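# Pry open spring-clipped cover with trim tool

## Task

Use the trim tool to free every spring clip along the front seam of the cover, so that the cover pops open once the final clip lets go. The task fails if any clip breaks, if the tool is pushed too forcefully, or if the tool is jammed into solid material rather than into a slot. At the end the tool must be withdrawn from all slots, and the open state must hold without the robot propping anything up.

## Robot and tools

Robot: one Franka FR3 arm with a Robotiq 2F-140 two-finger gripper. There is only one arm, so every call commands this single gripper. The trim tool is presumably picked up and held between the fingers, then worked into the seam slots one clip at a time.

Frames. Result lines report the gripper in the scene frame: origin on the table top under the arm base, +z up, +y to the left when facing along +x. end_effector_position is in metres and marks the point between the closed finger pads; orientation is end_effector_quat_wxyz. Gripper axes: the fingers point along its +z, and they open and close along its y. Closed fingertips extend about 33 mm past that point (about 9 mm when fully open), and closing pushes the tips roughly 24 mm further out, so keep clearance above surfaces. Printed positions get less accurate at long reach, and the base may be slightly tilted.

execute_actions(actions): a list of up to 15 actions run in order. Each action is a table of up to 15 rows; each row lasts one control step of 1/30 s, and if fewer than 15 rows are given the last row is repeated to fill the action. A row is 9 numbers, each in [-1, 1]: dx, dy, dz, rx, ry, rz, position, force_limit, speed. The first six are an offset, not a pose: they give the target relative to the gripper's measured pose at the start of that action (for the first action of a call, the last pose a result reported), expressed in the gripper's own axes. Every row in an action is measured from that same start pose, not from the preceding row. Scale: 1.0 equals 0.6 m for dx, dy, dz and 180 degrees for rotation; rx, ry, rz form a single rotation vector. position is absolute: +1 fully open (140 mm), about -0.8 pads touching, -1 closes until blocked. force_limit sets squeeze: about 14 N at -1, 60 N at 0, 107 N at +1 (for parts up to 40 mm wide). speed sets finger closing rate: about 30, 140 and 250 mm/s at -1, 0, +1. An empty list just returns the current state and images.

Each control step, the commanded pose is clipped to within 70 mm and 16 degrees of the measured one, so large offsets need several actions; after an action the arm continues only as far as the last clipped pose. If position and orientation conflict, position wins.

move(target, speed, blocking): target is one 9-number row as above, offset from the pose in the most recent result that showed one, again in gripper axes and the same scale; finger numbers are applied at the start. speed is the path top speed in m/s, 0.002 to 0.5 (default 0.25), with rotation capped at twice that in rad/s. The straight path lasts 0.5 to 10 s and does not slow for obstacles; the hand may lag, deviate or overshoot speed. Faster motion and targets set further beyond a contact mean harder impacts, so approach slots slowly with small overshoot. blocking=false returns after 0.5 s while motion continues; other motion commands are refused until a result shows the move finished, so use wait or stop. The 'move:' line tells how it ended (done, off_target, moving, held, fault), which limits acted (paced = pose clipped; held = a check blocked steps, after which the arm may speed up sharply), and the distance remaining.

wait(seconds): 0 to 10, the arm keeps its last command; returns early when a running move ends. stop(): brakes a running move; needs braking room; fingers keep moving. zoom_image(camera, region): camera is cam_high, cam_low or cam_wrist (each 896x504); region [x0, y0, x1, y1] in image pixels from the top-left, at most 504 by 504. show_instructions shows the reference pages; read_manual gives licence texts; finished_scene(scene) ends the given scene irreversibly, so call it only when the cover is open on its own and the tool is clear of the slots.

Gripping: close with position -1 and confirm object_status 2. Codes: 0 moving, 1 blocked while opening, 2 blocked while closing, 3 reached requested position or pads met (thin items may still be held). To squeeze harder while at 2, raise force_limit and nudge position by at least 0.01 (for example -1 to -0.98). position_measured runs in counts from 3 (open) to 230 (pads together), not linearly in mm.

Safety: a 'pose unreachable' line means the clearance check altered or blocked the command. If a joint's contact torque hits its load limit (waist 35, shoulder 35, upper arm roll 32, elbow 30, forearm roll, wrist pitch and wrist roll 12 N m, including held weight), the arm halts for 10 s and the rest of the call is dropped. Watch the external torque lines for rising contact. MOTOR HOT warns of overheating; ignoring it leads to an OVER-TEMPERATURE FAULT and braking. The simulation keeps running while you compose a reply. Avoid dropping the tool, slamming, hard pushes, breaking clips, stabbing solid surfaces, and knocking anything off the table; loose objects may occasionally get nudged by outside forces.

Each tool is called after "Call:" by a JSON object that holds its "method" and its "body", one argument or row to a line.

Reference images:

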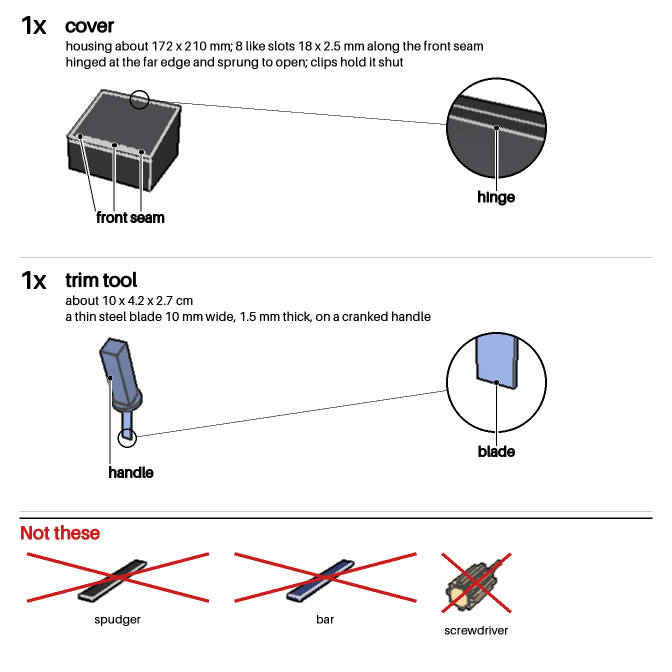

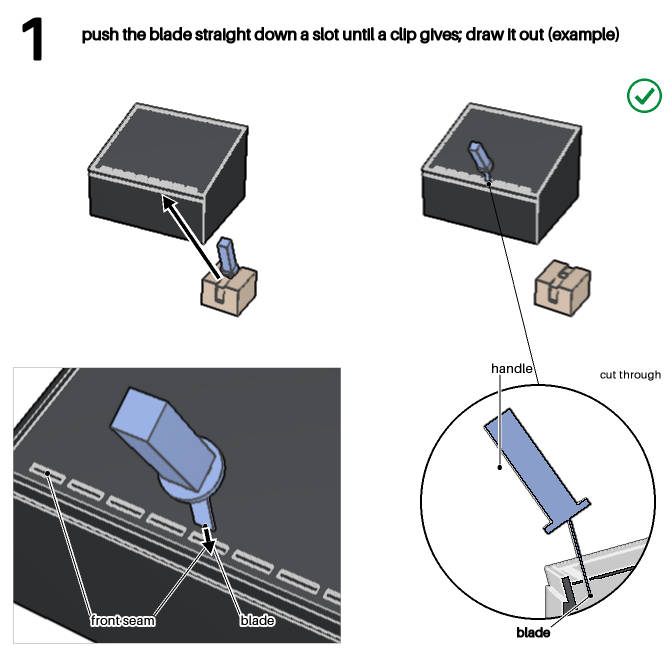

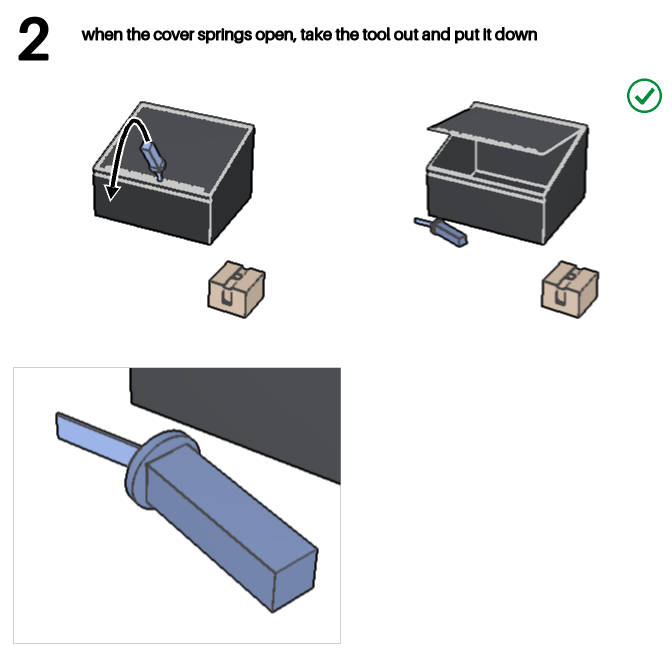

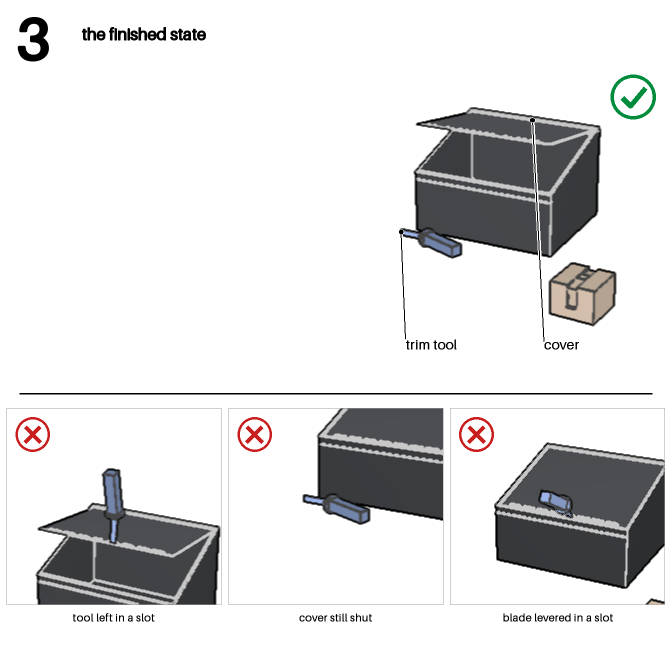

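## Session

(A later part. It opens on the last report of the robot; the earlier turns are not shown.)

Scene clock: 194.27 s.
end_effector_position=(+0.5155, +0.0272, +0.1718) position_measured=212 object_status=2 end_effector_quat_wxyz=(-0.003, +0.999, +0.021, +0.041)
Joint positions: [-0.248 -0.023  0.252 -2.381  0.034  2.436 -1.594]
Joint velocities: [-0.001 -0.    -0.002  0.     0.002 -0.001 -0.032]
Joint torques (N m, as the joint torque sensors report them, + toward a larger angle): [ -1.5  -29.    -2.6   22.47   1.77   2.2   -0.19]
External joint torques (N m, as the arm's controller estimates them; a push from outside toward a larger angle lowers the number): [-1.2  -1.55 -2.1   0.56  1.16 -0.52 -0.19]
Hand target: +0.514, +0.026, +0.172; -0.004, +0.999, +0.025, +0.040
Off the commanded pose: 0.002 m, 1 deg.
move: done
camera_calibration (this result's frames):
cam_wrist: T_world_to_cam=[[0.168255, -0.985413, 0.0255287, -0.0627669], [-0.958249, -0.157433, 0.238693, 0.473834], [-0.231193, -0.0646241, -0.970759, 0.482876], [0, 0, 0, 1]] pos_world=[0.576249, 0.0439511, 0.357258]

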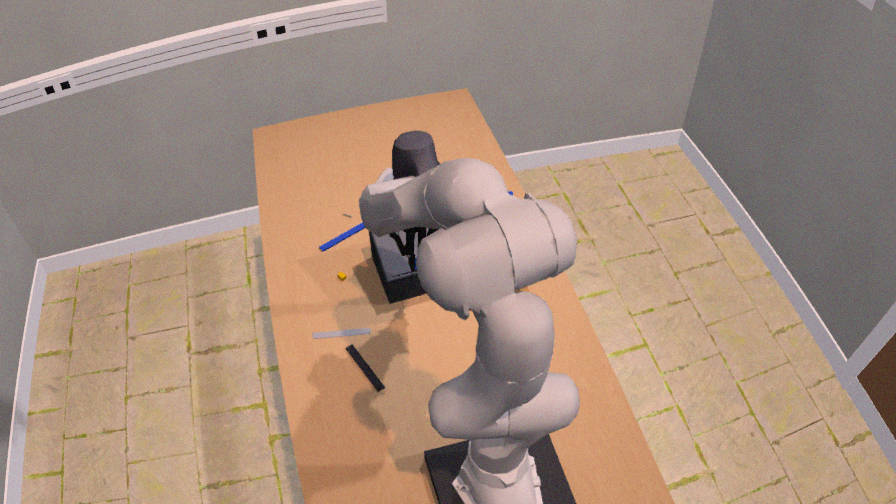

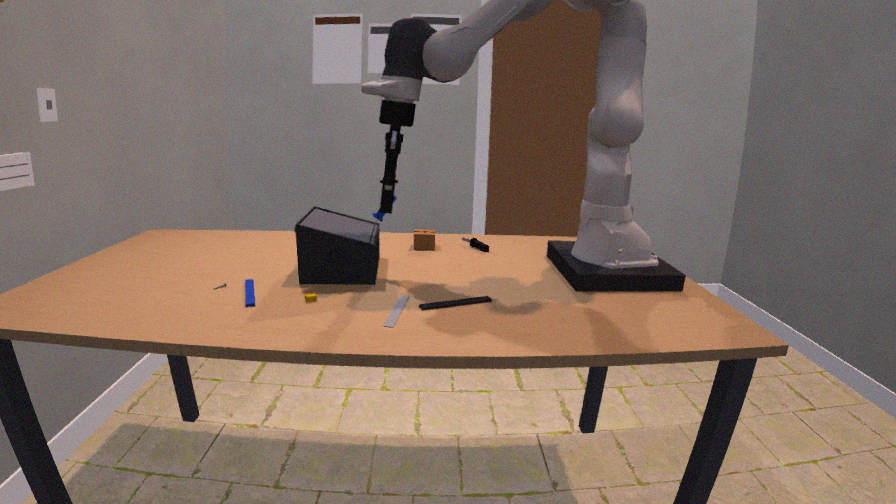

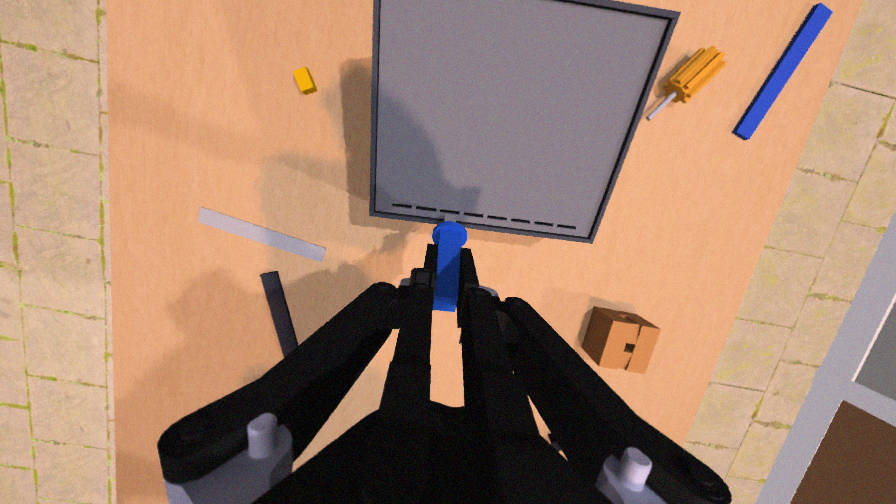

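Same relative state as before; repeat.

Call:
{"method": "move", "body": {
  "target": [0.0059,0.001,0.0066,-0.001,0.0012,-0.003,-1,0.8,-0.6],
  "speed": 0.01
}}

Call:
{"method": "zoom_image", "body": {
  "camera": "cam_wrist",
  "region": [430, 200, 475, 230]
}}

Scene clock: 197.50 s.
end_effector_position=(+0.5174, +0.0269, +0.1681) position_measured=212 object_status=2 end_effector_quat_wxyz=(-0.002, +0.999, +0.027, +0.041)
Joint positions: [-0.248 -0.01   0.252 -2.377  0.028  2.444 -1.603]
Joint velocities: [-0.     0.002 -0.     0.002 -0.003  0.006  0.002]
Joint torques (N m, as the joint torque sensors report them, + toward a larger angle): [ -0.42 -25.98  -0.58  24.36  -0.31   3.14   0.49]
External joint torques (N m, as the arm's controller estimates them; a push from outside toward a larger angle lowers the number): [-0.07  1.87 -0.14  2.55 -0.93  0.42  0.49]
Hand target: +0.519, +0.027, +0.168; -0.001, +0.999, +0.026, +0.043
Off the commanded pose: 0.002 m, 0 deg.
move: done
camera_calibration (this result's frames):
cam_wrist: T_world_to_cam=[[0.180541, -0.983183, 0.0275145, -0.0700993], [-0.956137, -0.168877, 0.239338, 0.475634], [-0.230666, -0.0695179, -0.970546, 0.479543], [0, 0, 0, 1]] pos_world=[0.578042, 0.04474, 0.35351]

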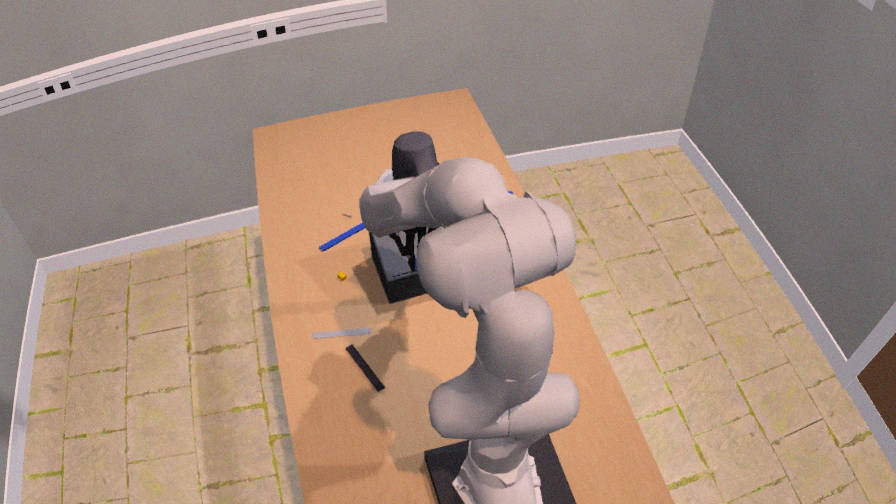

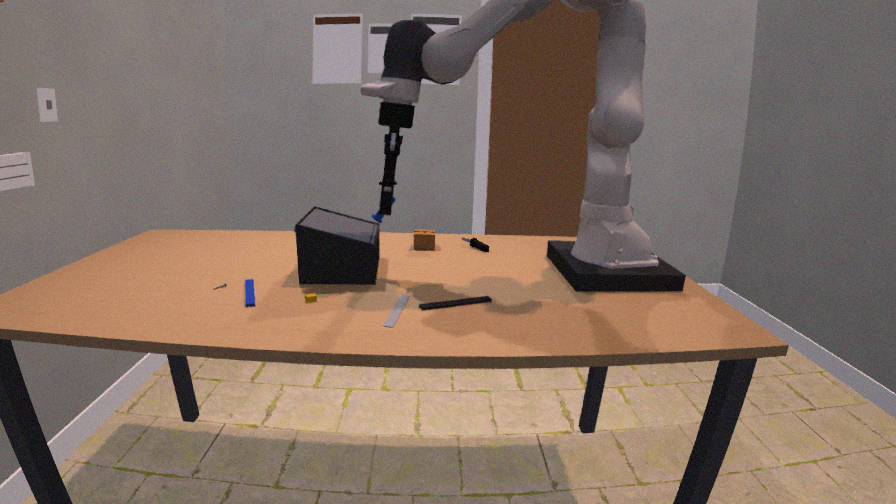

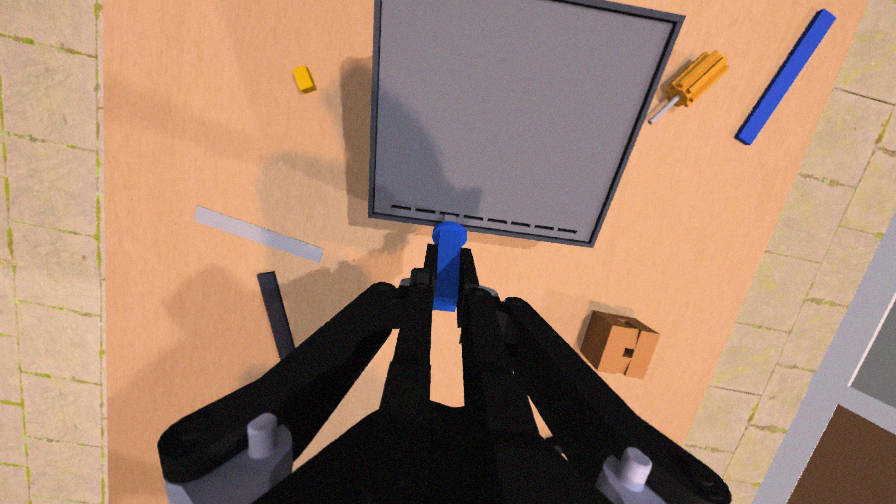

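Region (430, 200, 475, 230) of cam_wrist's 896x504 image, scaled by 11.200, with more detail than that image has.

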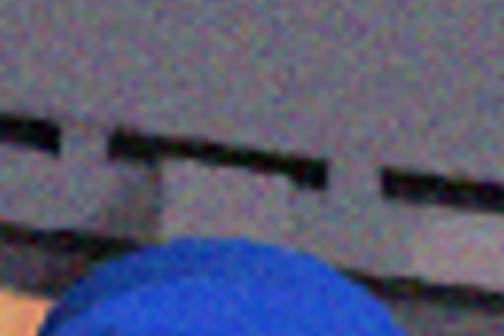

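Call:
{"method": "execute_actions", "body": {
  "actions": [
    [[0.0034,0,0.0035,0,0.0012,0.001,-1,0.8,-0.6]],
    [[0.0034,0,0.0035,0,0.0012,0.001,-1,0.8,-0.6]],
    [[0.0032,0.0005,0.0035,0,0.0011,0.001,-1,0.8,-0.6]],
    [[0.003,0.001,0.003,-0.0006,0.001,0.0015,-1,0.8,-0.6],[0.003,0.001,0.004,-0.0006,0.001,0.0015,-1,0.8,-0.6],[0.0032,0.001,0.005,-0.0006,0.001,0.0015,-1,0.8,-0.6],[0.0033,0.001,0.0055,-0.0006,0.001,0.0015,-1,0.8,-0.6]],
    [[0.002,0.001,0.003,-0.0006,0.0006,0.0015,-1,0.8,-0.6],[0.002,0.001,0.004,-0.0006,0.0006,0.0015,-1,0.8,-0.6],[0.0022,0.001,0.005,-0.0006,0.0006,0.0015,-1,0.8,-0.6],[0.0024,0.001,0.006,-0.0006,0.0006,0.0015,-1,0.8,-0.6]],
    [[0.0015,0.0015,0.0045,-0.0006,0.0004,0.0012,-1,0.8,-0.6]],
    [[0.0,0.001,0.005,-0.0003,-0.0004,0.001,-1,0.8,-0.6]]
  ]
}}

Scene clock: 207.27 s.
end_effector_position=(+0.5207, +0.0275, +0.1548) position_measured=212 object_status=2 end_effector_quat_wxyz=(-0.004, +0.999, +0.027, +0.040)
Joint positions: [-0.248  0.025  0.252 -2.375  0.02   2.475 -1.597]
Joint velocities: [ 0.    -0.     0.001  0.001 -0.     0.    -0.001]
Joint torques (N m, as the joint torque sensors report them, + toward a larger angle): [ -0.9  -24.57  -0.93  22.15  -0.23   3.33   0.44]
External joint torques (N m, as the arm's controller estimates them; a push from outside toward a larger angle lowers the number): [-0.63  4.13 -0.87  0.65 -0.82  0.6   0.44]
External joint torques at the end of the 3rd action: [-0.4   1.62 -0.43  1.76 -0.48  0.59  0.36]
External joint torques at the end of the 4th action: [-0.25  1.51 -0.4   1.81 -0.81  0.27  0.54]
External joint torques at the end of the 5th action: [-0.1   1.57 -0.57  1.43 -0.78  0.63  0.43]
External joint torques at the end of the 6th action: [-0.2   2.04 -0.71  0.89 -0.87  0.43  0.47]
Hand target: +0.521, +0.027, +0.152; -0.003, +0.999, +0.025, +0.040
Off the commanded pose: 0.003 m, 0 deg.
camera_calibration (this result's frames):
cam_wrist: T_world_to_cam=[[0.18004, -0.983363, 0.0241216, -0.068937], [-0.955887, -0.169119, 0.240163, 0.481835], [-0.232088, -0.0662966, -0.970433, 0.468019], [0, 0, 0, 1]] pos_world=[0.581613, 0.0447254, 0.340125]

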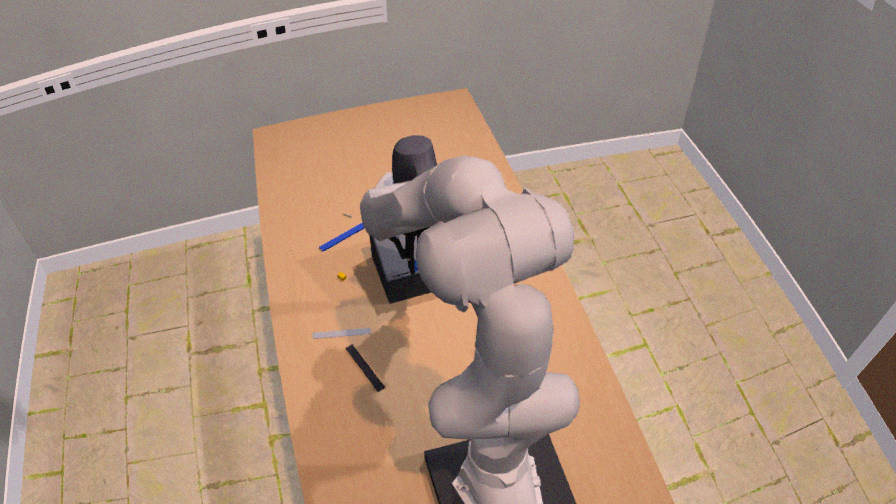

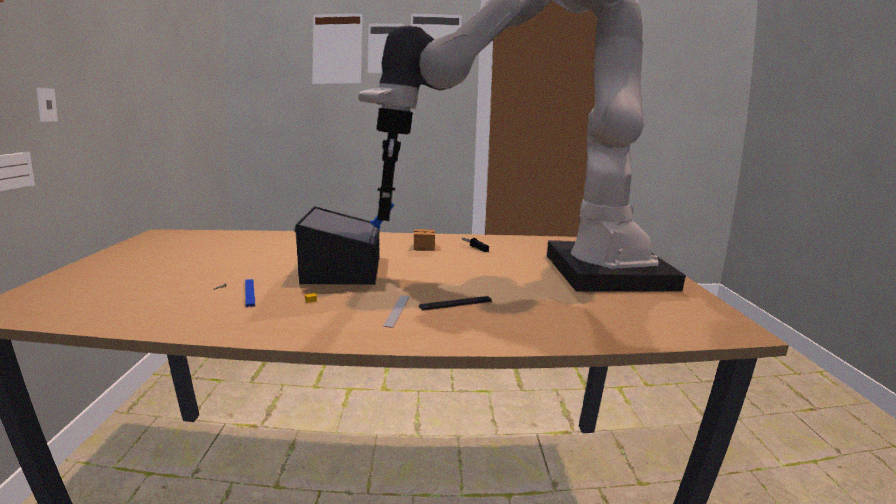

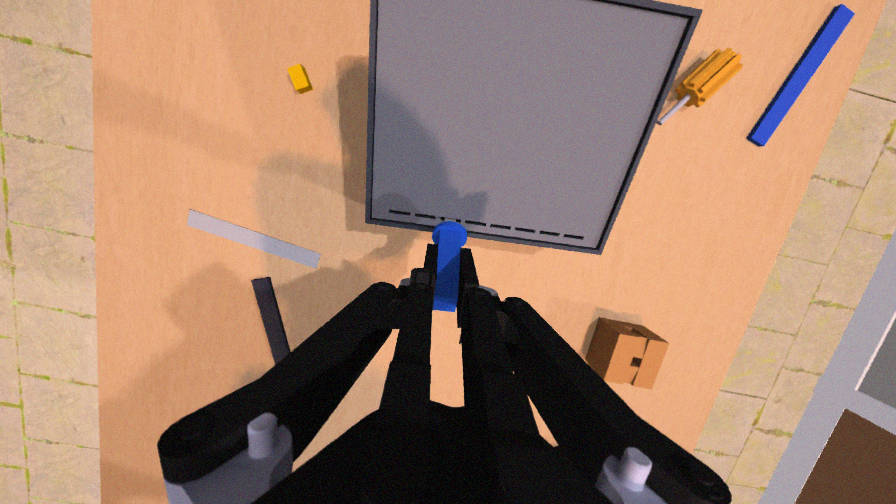

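Call:
{"method": "execute_actions", "body": {
  "actions": [
    [[-0.002,0.0005,0.0055,0,-0.0015,0.001,-1,0.8,-0.6],[-0.004,0.0005,0.007,0,-0.0024,0.001,-1,0.8,-0.6],[-0.005,0.0005,0.008,0,-0.0029,0.001,-1,0.8,-0.6],[-0.006,0.0005,0.009,0,-0.0034,0.001,-1,0.8,-0.6],[-0.007,0.0005,0.010,0,-0.0039,0.001,-1,0.8,-0.6],[-0.008,0.0005,0.011,0,-0.0044,0.001,-1,0.8,-0.6],[-0.0095,0.0005,0.012,0,-0.005,0.001,-1,0.8,-0.6]]
  ]
}}

Scene clock: 210.50 s.
end_effector_position=(+0.5207, +0.0275, +0.1547) position_measured=212 object_status=2 end_effector_quat_wxyz=(-0.004, +0.999, +0.027, +0.040)
Joint positions: [-0.248  0.025  0.252 -2.375  0.02   2.475 -1.597]
Joint velocities: [ 0.001  0.     0.001  0.001  0.    -0.    -0.002]
Joint torques (N m, as the joint torque sensors report them, + toward a larger angle): [ -0.82 -21.95  -0.65  19.68  -0.36   2.55   0.46]
External joint torques (N m, as the arm's controller estimates them; a push from outside toward a larger angle lowers the number): [-0.53  6.65 -0.57 -1.72 -0.95 -0.16  0.46]
Hand target: +0.516, +0.027, +0.147; -0.004, +0.999, +0.025, +0.033
Off the commanded pose: 0.009 m, 1 deg.
camera_calibration (this result's frames):
cam_wrist: T_world_to_cam=[[0.180148, -0.983342, 0.0241808, -0.0690111], [-0.955837, -0.1692, 0.240305, 0.481764], [-0.232211, -0.0664034, -0.970396, 0.468033], [0, 0, 0, 1]] pos_world=[0.581603, 0.0447318, 0.340076]

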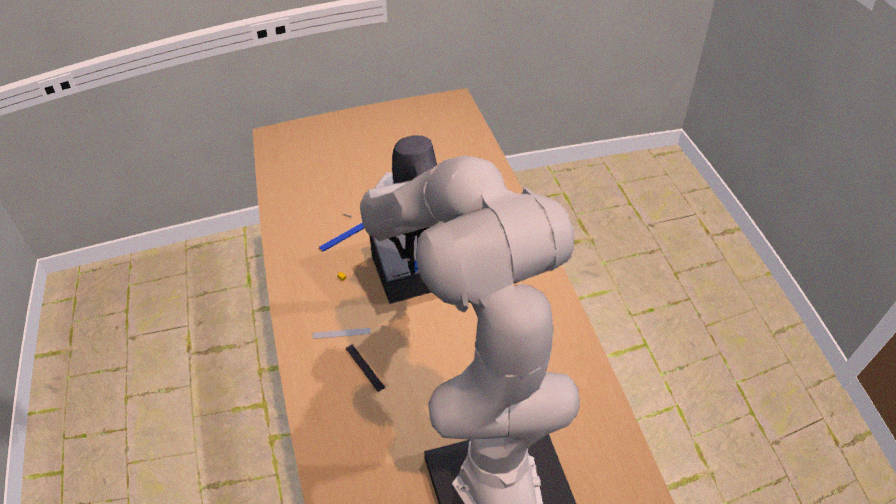

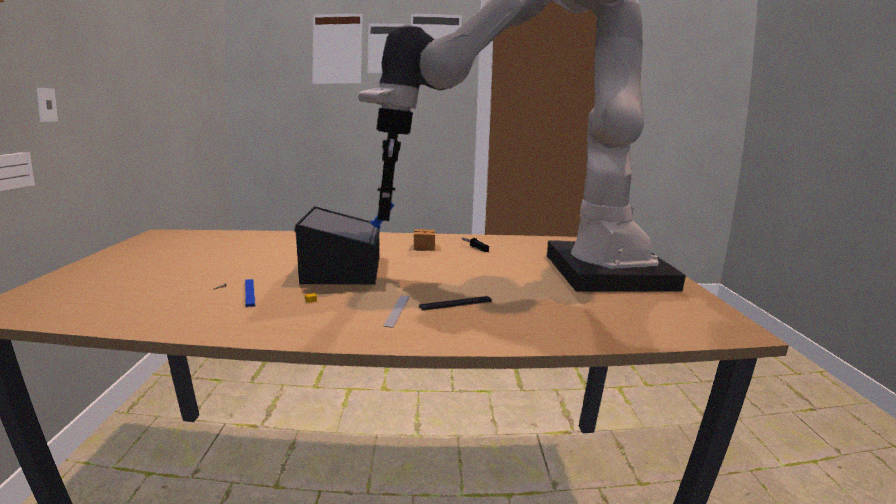

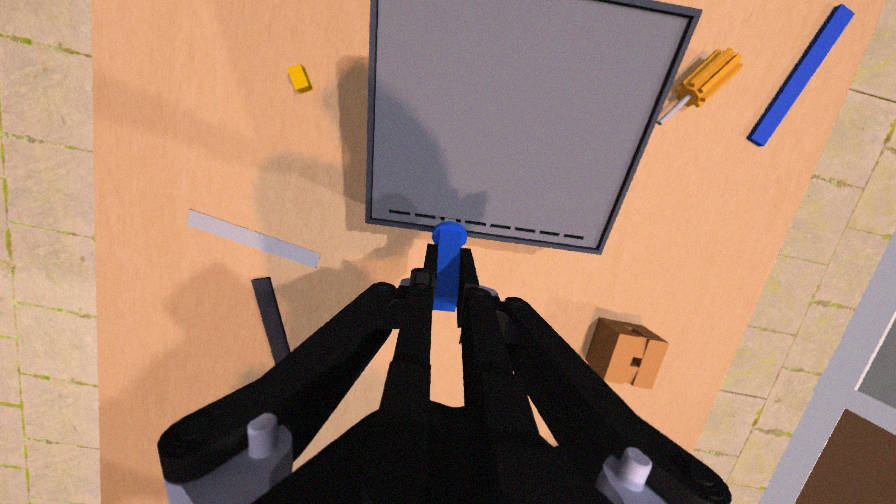

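Rigid again. On to slot 4.

Call:
{"method": "move", "body": {
  "target": [-0.006,0,-0.028,0,-0.0005,0.0005,-1,0.8,-0.6],
  "speed": 0.03
}}

Call:
{"method": "move", "body": {
  "target": [-0.005,0.039,-0.003,0,-0.001,-0.001,-1,0.8,-0.6],
  "speed": 0.04
}}

Call:
{"method": "zoom_image", "body": {
  "camera": "cam_wrist",
  "region": [430, 200, 475, 230]
}}

Scene clock: 213.90 s.
end_effector_position=(+0.5173, +0.0273, +0.1706) position_measured=212 object_status=2 end_effector_quat_wxyz=(-0.003, +0.999, +0.024, +0.042)
Joint positions: [-0.248 -0.016  0.252 -2.377  0.032  2.439 -1.6  ]
Joint velocities: [-0.001 -0.001 -0.001  0.     0.004 -0.016 -0.004]
Joint torques (N m, as the joint torque sensors report them, + toward a larger angle): [ -0.46 -29.2   -1.24  22.42   1.69   2.14  -0.28]
External joint torques (N m, as the arm's controller estimates them; a push from outside toward a larger angle lowers the number): [ 0.   -1.5  -0.65  0.53  1.07 -0.59 -0.28]
Hand target: +0.516, +0.027, +0.171; -0.004, +0.999, +0.026, +0.040
Off the commanded pose: 0.002 m, 0 deg.
move: done
camera_calibration (this result's frames):
cam_wrist: T_world_to_cam=[[0.174773, -0.984276, 0.0255876, -0.0664141], [-0.957322, -0.163797, 0.238128, 0.475629], [-0.230192, -0.066114, -0.970897, 0.48168], [0, 0, 0, 1]] pos_world=[0.577817, 0.0443825, 0.3561]

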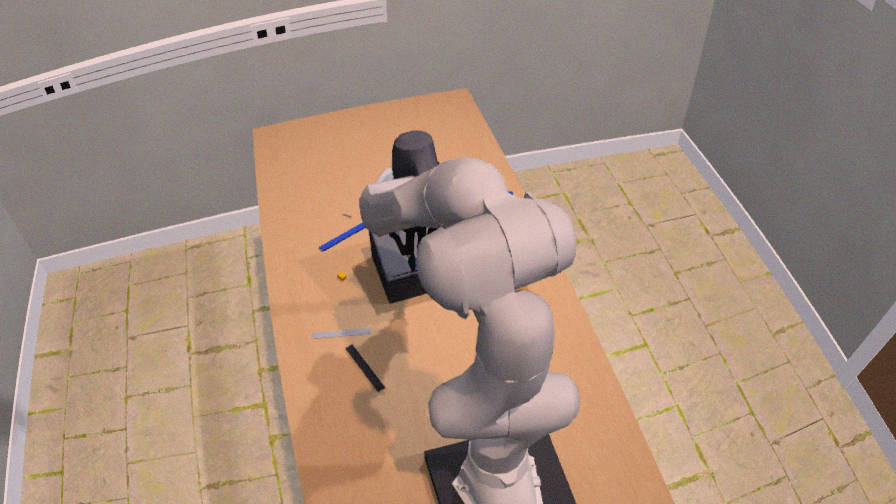

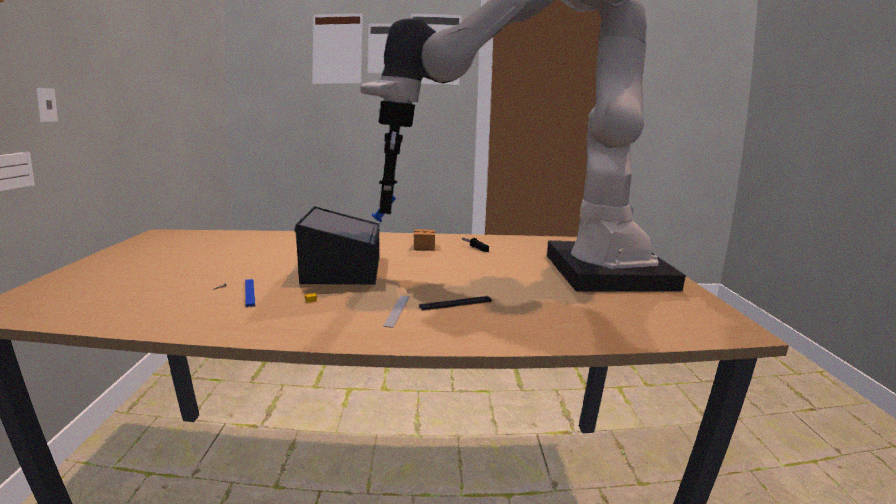

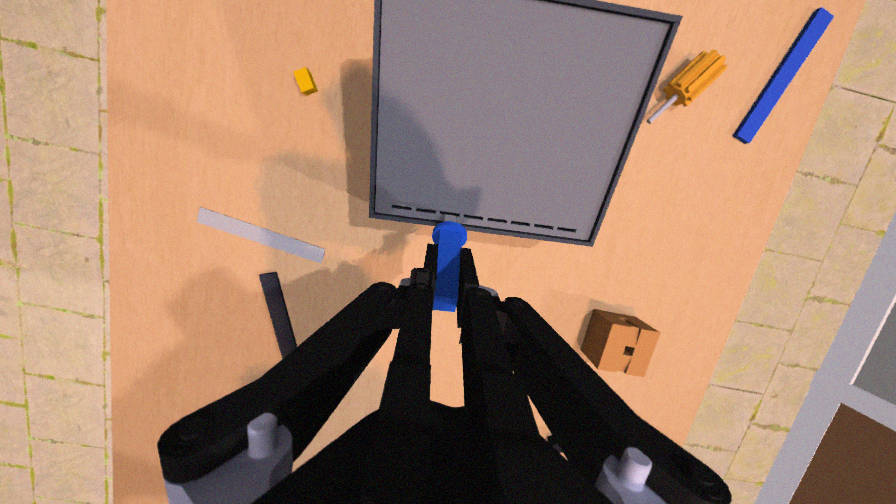

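Scene clock: 214.80 s.
end_effector_position=(+0.5168, +0.0056, +0.1718) position_measured=212 object_status=2 end_effector_quat_wxyz=(-0.003, +0.999, +0.021, +0.041)
Joint positions: [-0.265 -0.019  0.227 -2.378  0.036  2.435 -1.639]
Joint velocities: [-0.     0.001 -0.001  0.001  0.003 -0.003 -0.031]
Joint torques (N m, as the joint torque sensors report them, + toward a larger angle): [ -1.44 -29.25  -2.02  22.04   1.66   2.12  -0.21]
External joint torques (N m, as the arm's controller estimates them; a push from outside toward a larger angle lowers the number): [-1.03 -1.57 -1.46  0.16  1.04 -0.59 -0.22]
Hand target: +0.516, +0.004, +0.172; -0.003, +0.999, +0.026, +0.040
Off the commanded pose: 0.002 m, 1 deg.
move: done
camera_calibration (this result's frames):
cam_wrist: T_world_to_cam=[[0.169155, -0.985236, 0.0263956, -0.084951], [-0.958094, -0.158096, 0.238877, 0.471576], [-0.231177, -0.0656967, -0.970691, 0.481729], [0, 0, 0, 1]] pos_world=[0.577549, 0.0225054, 0.357204]

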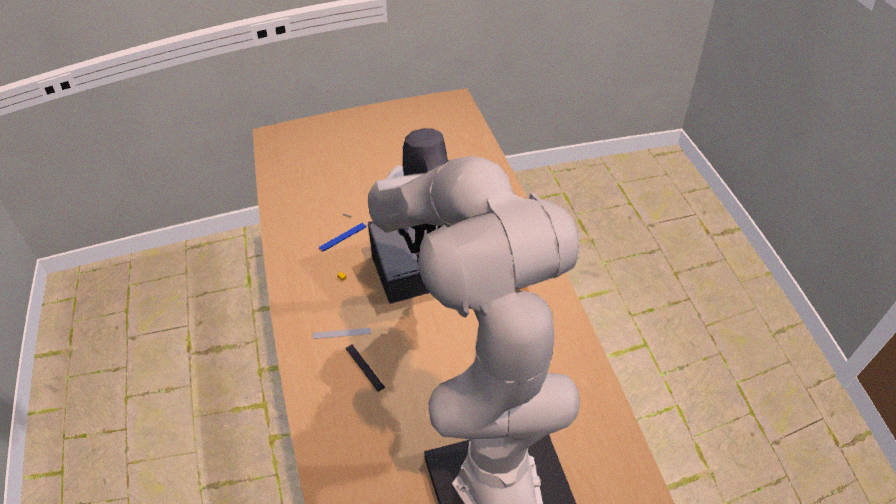

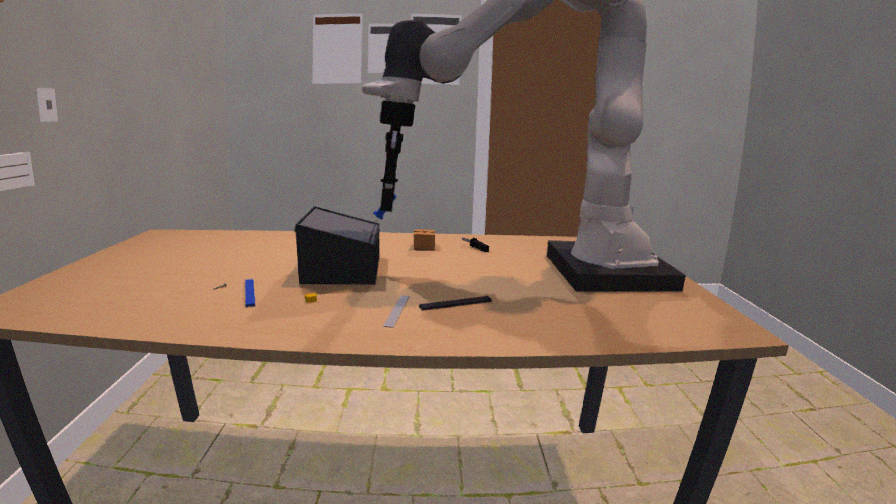

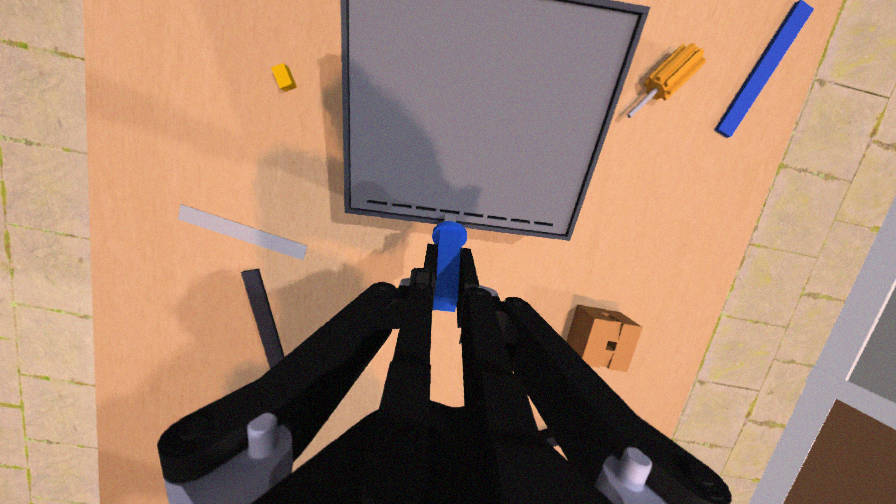

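Region (430, 200, 475, 230) of cam_wrist's 896x504 image, scaled by 11.200, with more detail than that image has.

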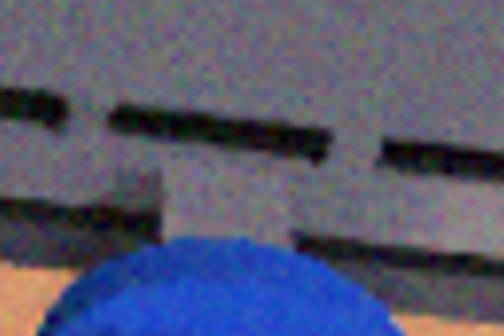

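Call:
{"method": "move", "body": {
  "target": [0.006,0.0,0.0066,-0.001,0.0012,-0.003,-1,0.8,-0.6],
  "speed": 0.01
}}

Call:
{"method": "zoom_image", "body": {
  "camera": "cam_wrist",
  "region": [430, 200, 475, 230]
}}

Scene clock: 217.00 s.
end_effector_position=(+0.5188, +0.0052, +0.1681) position_measured=212 object_status=2 end_effector_quat_wxyz=(-0.002, +0.999, +0.027, +0.041)
Joint positions: [-0.265 -0.007  0.227 -2.374  0.03   2.443 -1.647]
Joint velocities: [-0.     0.001  0.002  0.001 -0.005  0.006  0.003]
Joint torques (N m, as the joint torque sensors report them, + toward a larger angle): [ -0.04 -26.53  -0.13  23.39  -0.14   3.16   0.59]
External joint torques (N m, as the arm's controller estimates them; a push from outside toward a larger angle lowers the number): [ 0.3   1.47  0.26  1.7  -0.75  0.46  0.59]
Hand target: +0.521, +0.006, +0.168; -0.001, +0.999, +0.026, +0.043
Off the commanded pose: 0.002 m, 0 deg.
move: done
camera_calibration (this result's frames):
cam_wrist: T_world_to_cam=[[0.180321, -0.983204, 0.0281892, -0.0916797], [-0.956187, -0.168502, 0.239401, 0.473271], [-0.23063, -0.0701231, -0.970512, 0.478302], [0, 0, 0, 1]] pos_world=[0.579378, 0.0231475, 0.35348]

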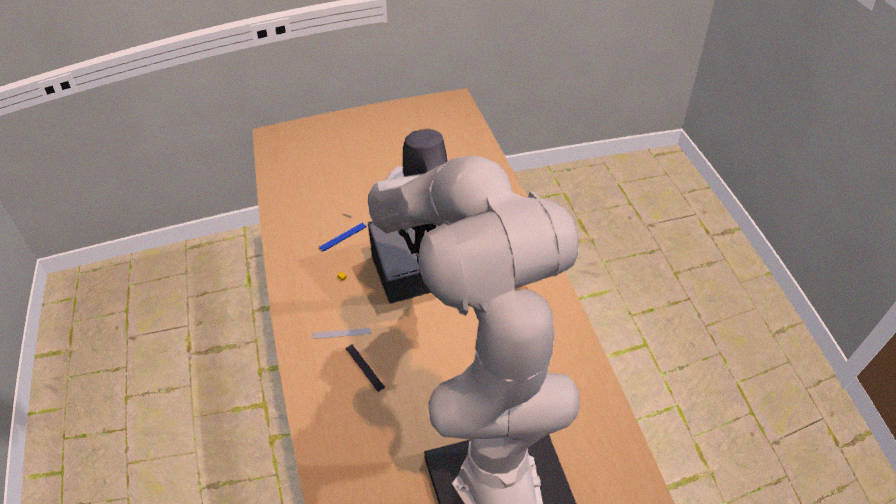

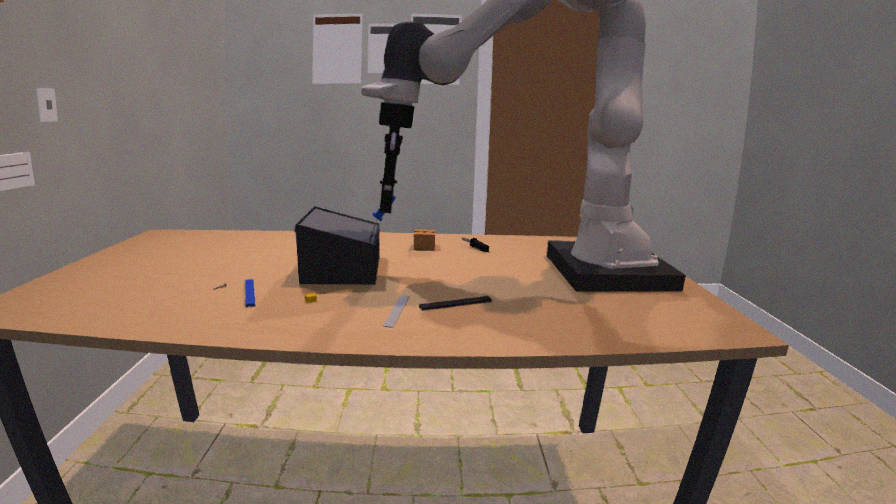

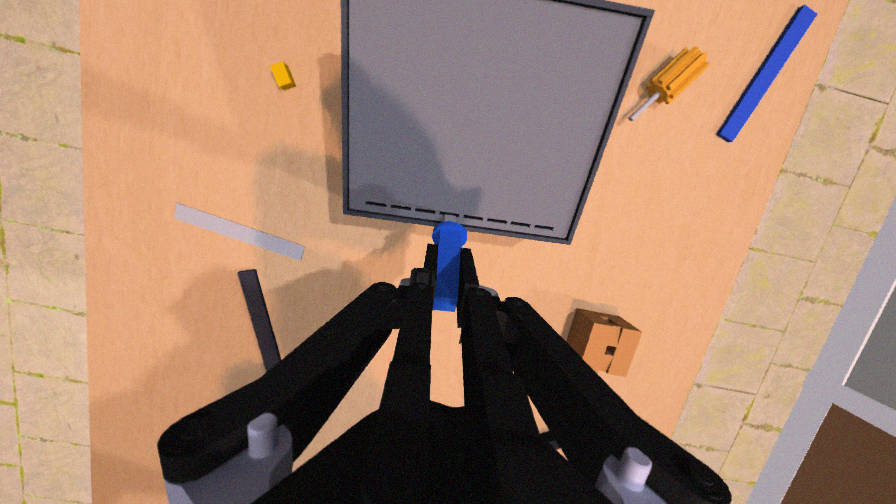

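Region (430, 200, 475, 230) of cam_wrist's 896x504 image, scaled by 11.200, with more detail than that image has.

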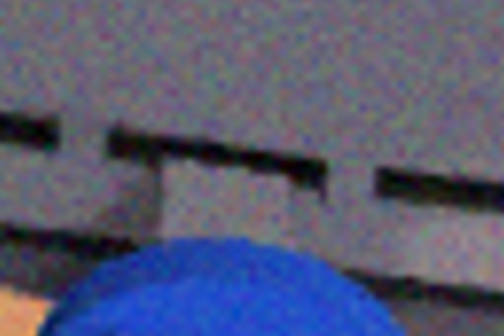

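Call:
{"method": "execute_actions", "body": {
  "actions": [
    [[0.0034,0,0.0035,0,0.0012,0.001,-1,0.8,-0.6]],
    [[0.0034,0,0.0035,0,0.0012,0.001,-1,0.8,-0.6]],
    [[0.0032,0.0005,0.0035,0,0.0011,0.001,-1,0.8,-0.6]],
    [[0.003,0.001,0.003,-0.0006,0.001,0.0015,-1,0.8,-0.6],[0.003,0.001,0.004,-0.0006,0.001,0.0015,-1,0.8,-0.6],[0.0032,0.001,0.005,-0.0006,0.001,0.0015,-1,0.8,-0.6],[0.0033,0.001,0.0055,-0.0006,0.001,0.0015,-1,0.8,-0.6]],
    [[0.002,0.001,0.003,-0.0006,0.0006,0.0015,-1,0.8,-0.6],[0.002,0.001,0.004,-0.0006,0.0006,0.0015,-1,0.8,-0.6],[0.0022,0.001,0.005,-0.0006,0.0006,0.0015,-1,0.8,-0.6],[0.0024,0.001,0.006,-0.0006,0.0006,0.0015,-1,0.8,-0.6]],
    [[0.0015,0.0015,0.0045,-0.0006,0.0004,0.0012,-1,0.8,-0.6]],
    [[0.0,0.001,0.005,-0.0003,-0.0004,0.001,-1,0.8,-0.6]]
  ]
}}

Scene clock: 224.97 s.
end_effector_position=(+0.5221, +0.0056, +0.1547) position_measured=212 object_status=2 end_effector_quat_wxyz=(-0.004, +0.999, +0.026, +0.041)
Joint positions: [-0.265  0.028  0.227 -2.372  0.024  2.474 -1.642]
Joint velocities: [-0.001 -0.001 -0.    -0.001 -0.001  0.     0.   ]
Joint torques (N m, as the joint torque sensors report them, + toward a larger angle): [ -0.83 -24.64  -0.84  22.26  -0.21   3.37   0.44]
External joint torques (N m, as the arm's controller estimates them; a push from outside toward a larger angle lowers the number): [-0.42  4.32 -0.65  0.85 -0.8   0.66  0.44]
External joint torques at the end of the 3rd action: [-0.51  1.62 -0.6   1.7  -0.35  0.58  0.33]
External joint torques at the end of the 4th action: [-0.5   1.5  -0.63  1.97 -0.8   0.49  0.5 ]
External joint torques at the end of the 5th action: [-0.3   1.66 -0.66  1.52 -0.84  0.48  0.42]
External joint torques at the end of the 6th action: [-0.24  1.34 -0.75  1.16 -0.81  0.52  0.51]
Hand target: +0.522, +0.005, +0.152; -0.003, +0.999, +0.025, +0.040
Off the commanded pose: 0.003 m, 0 deg.
camera_calibration (this result's frames):
cam_wrist: T_world_to_cam=[[0.178996, -0.983542, 0.0246066, -0.09019], [-0.956119, -0.168, 0.240025, 0.47958], [-0.231941, -0.0664903, -0.970455, 0.466781], [0, 0, 0, 1]] pos_world=[0.582945, 0.0229001, 0.340097]

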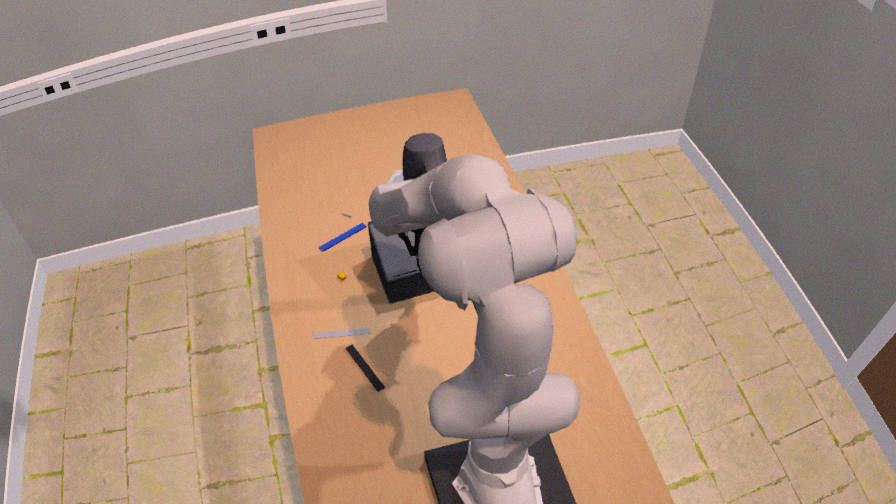

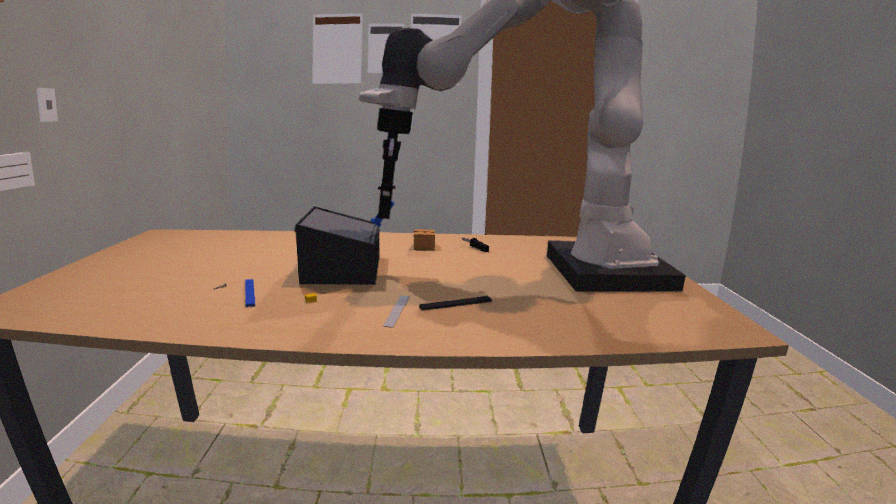

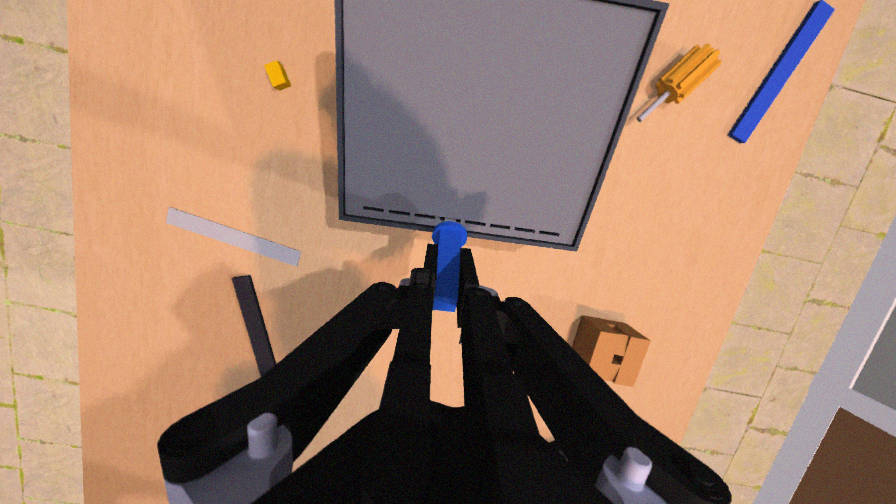

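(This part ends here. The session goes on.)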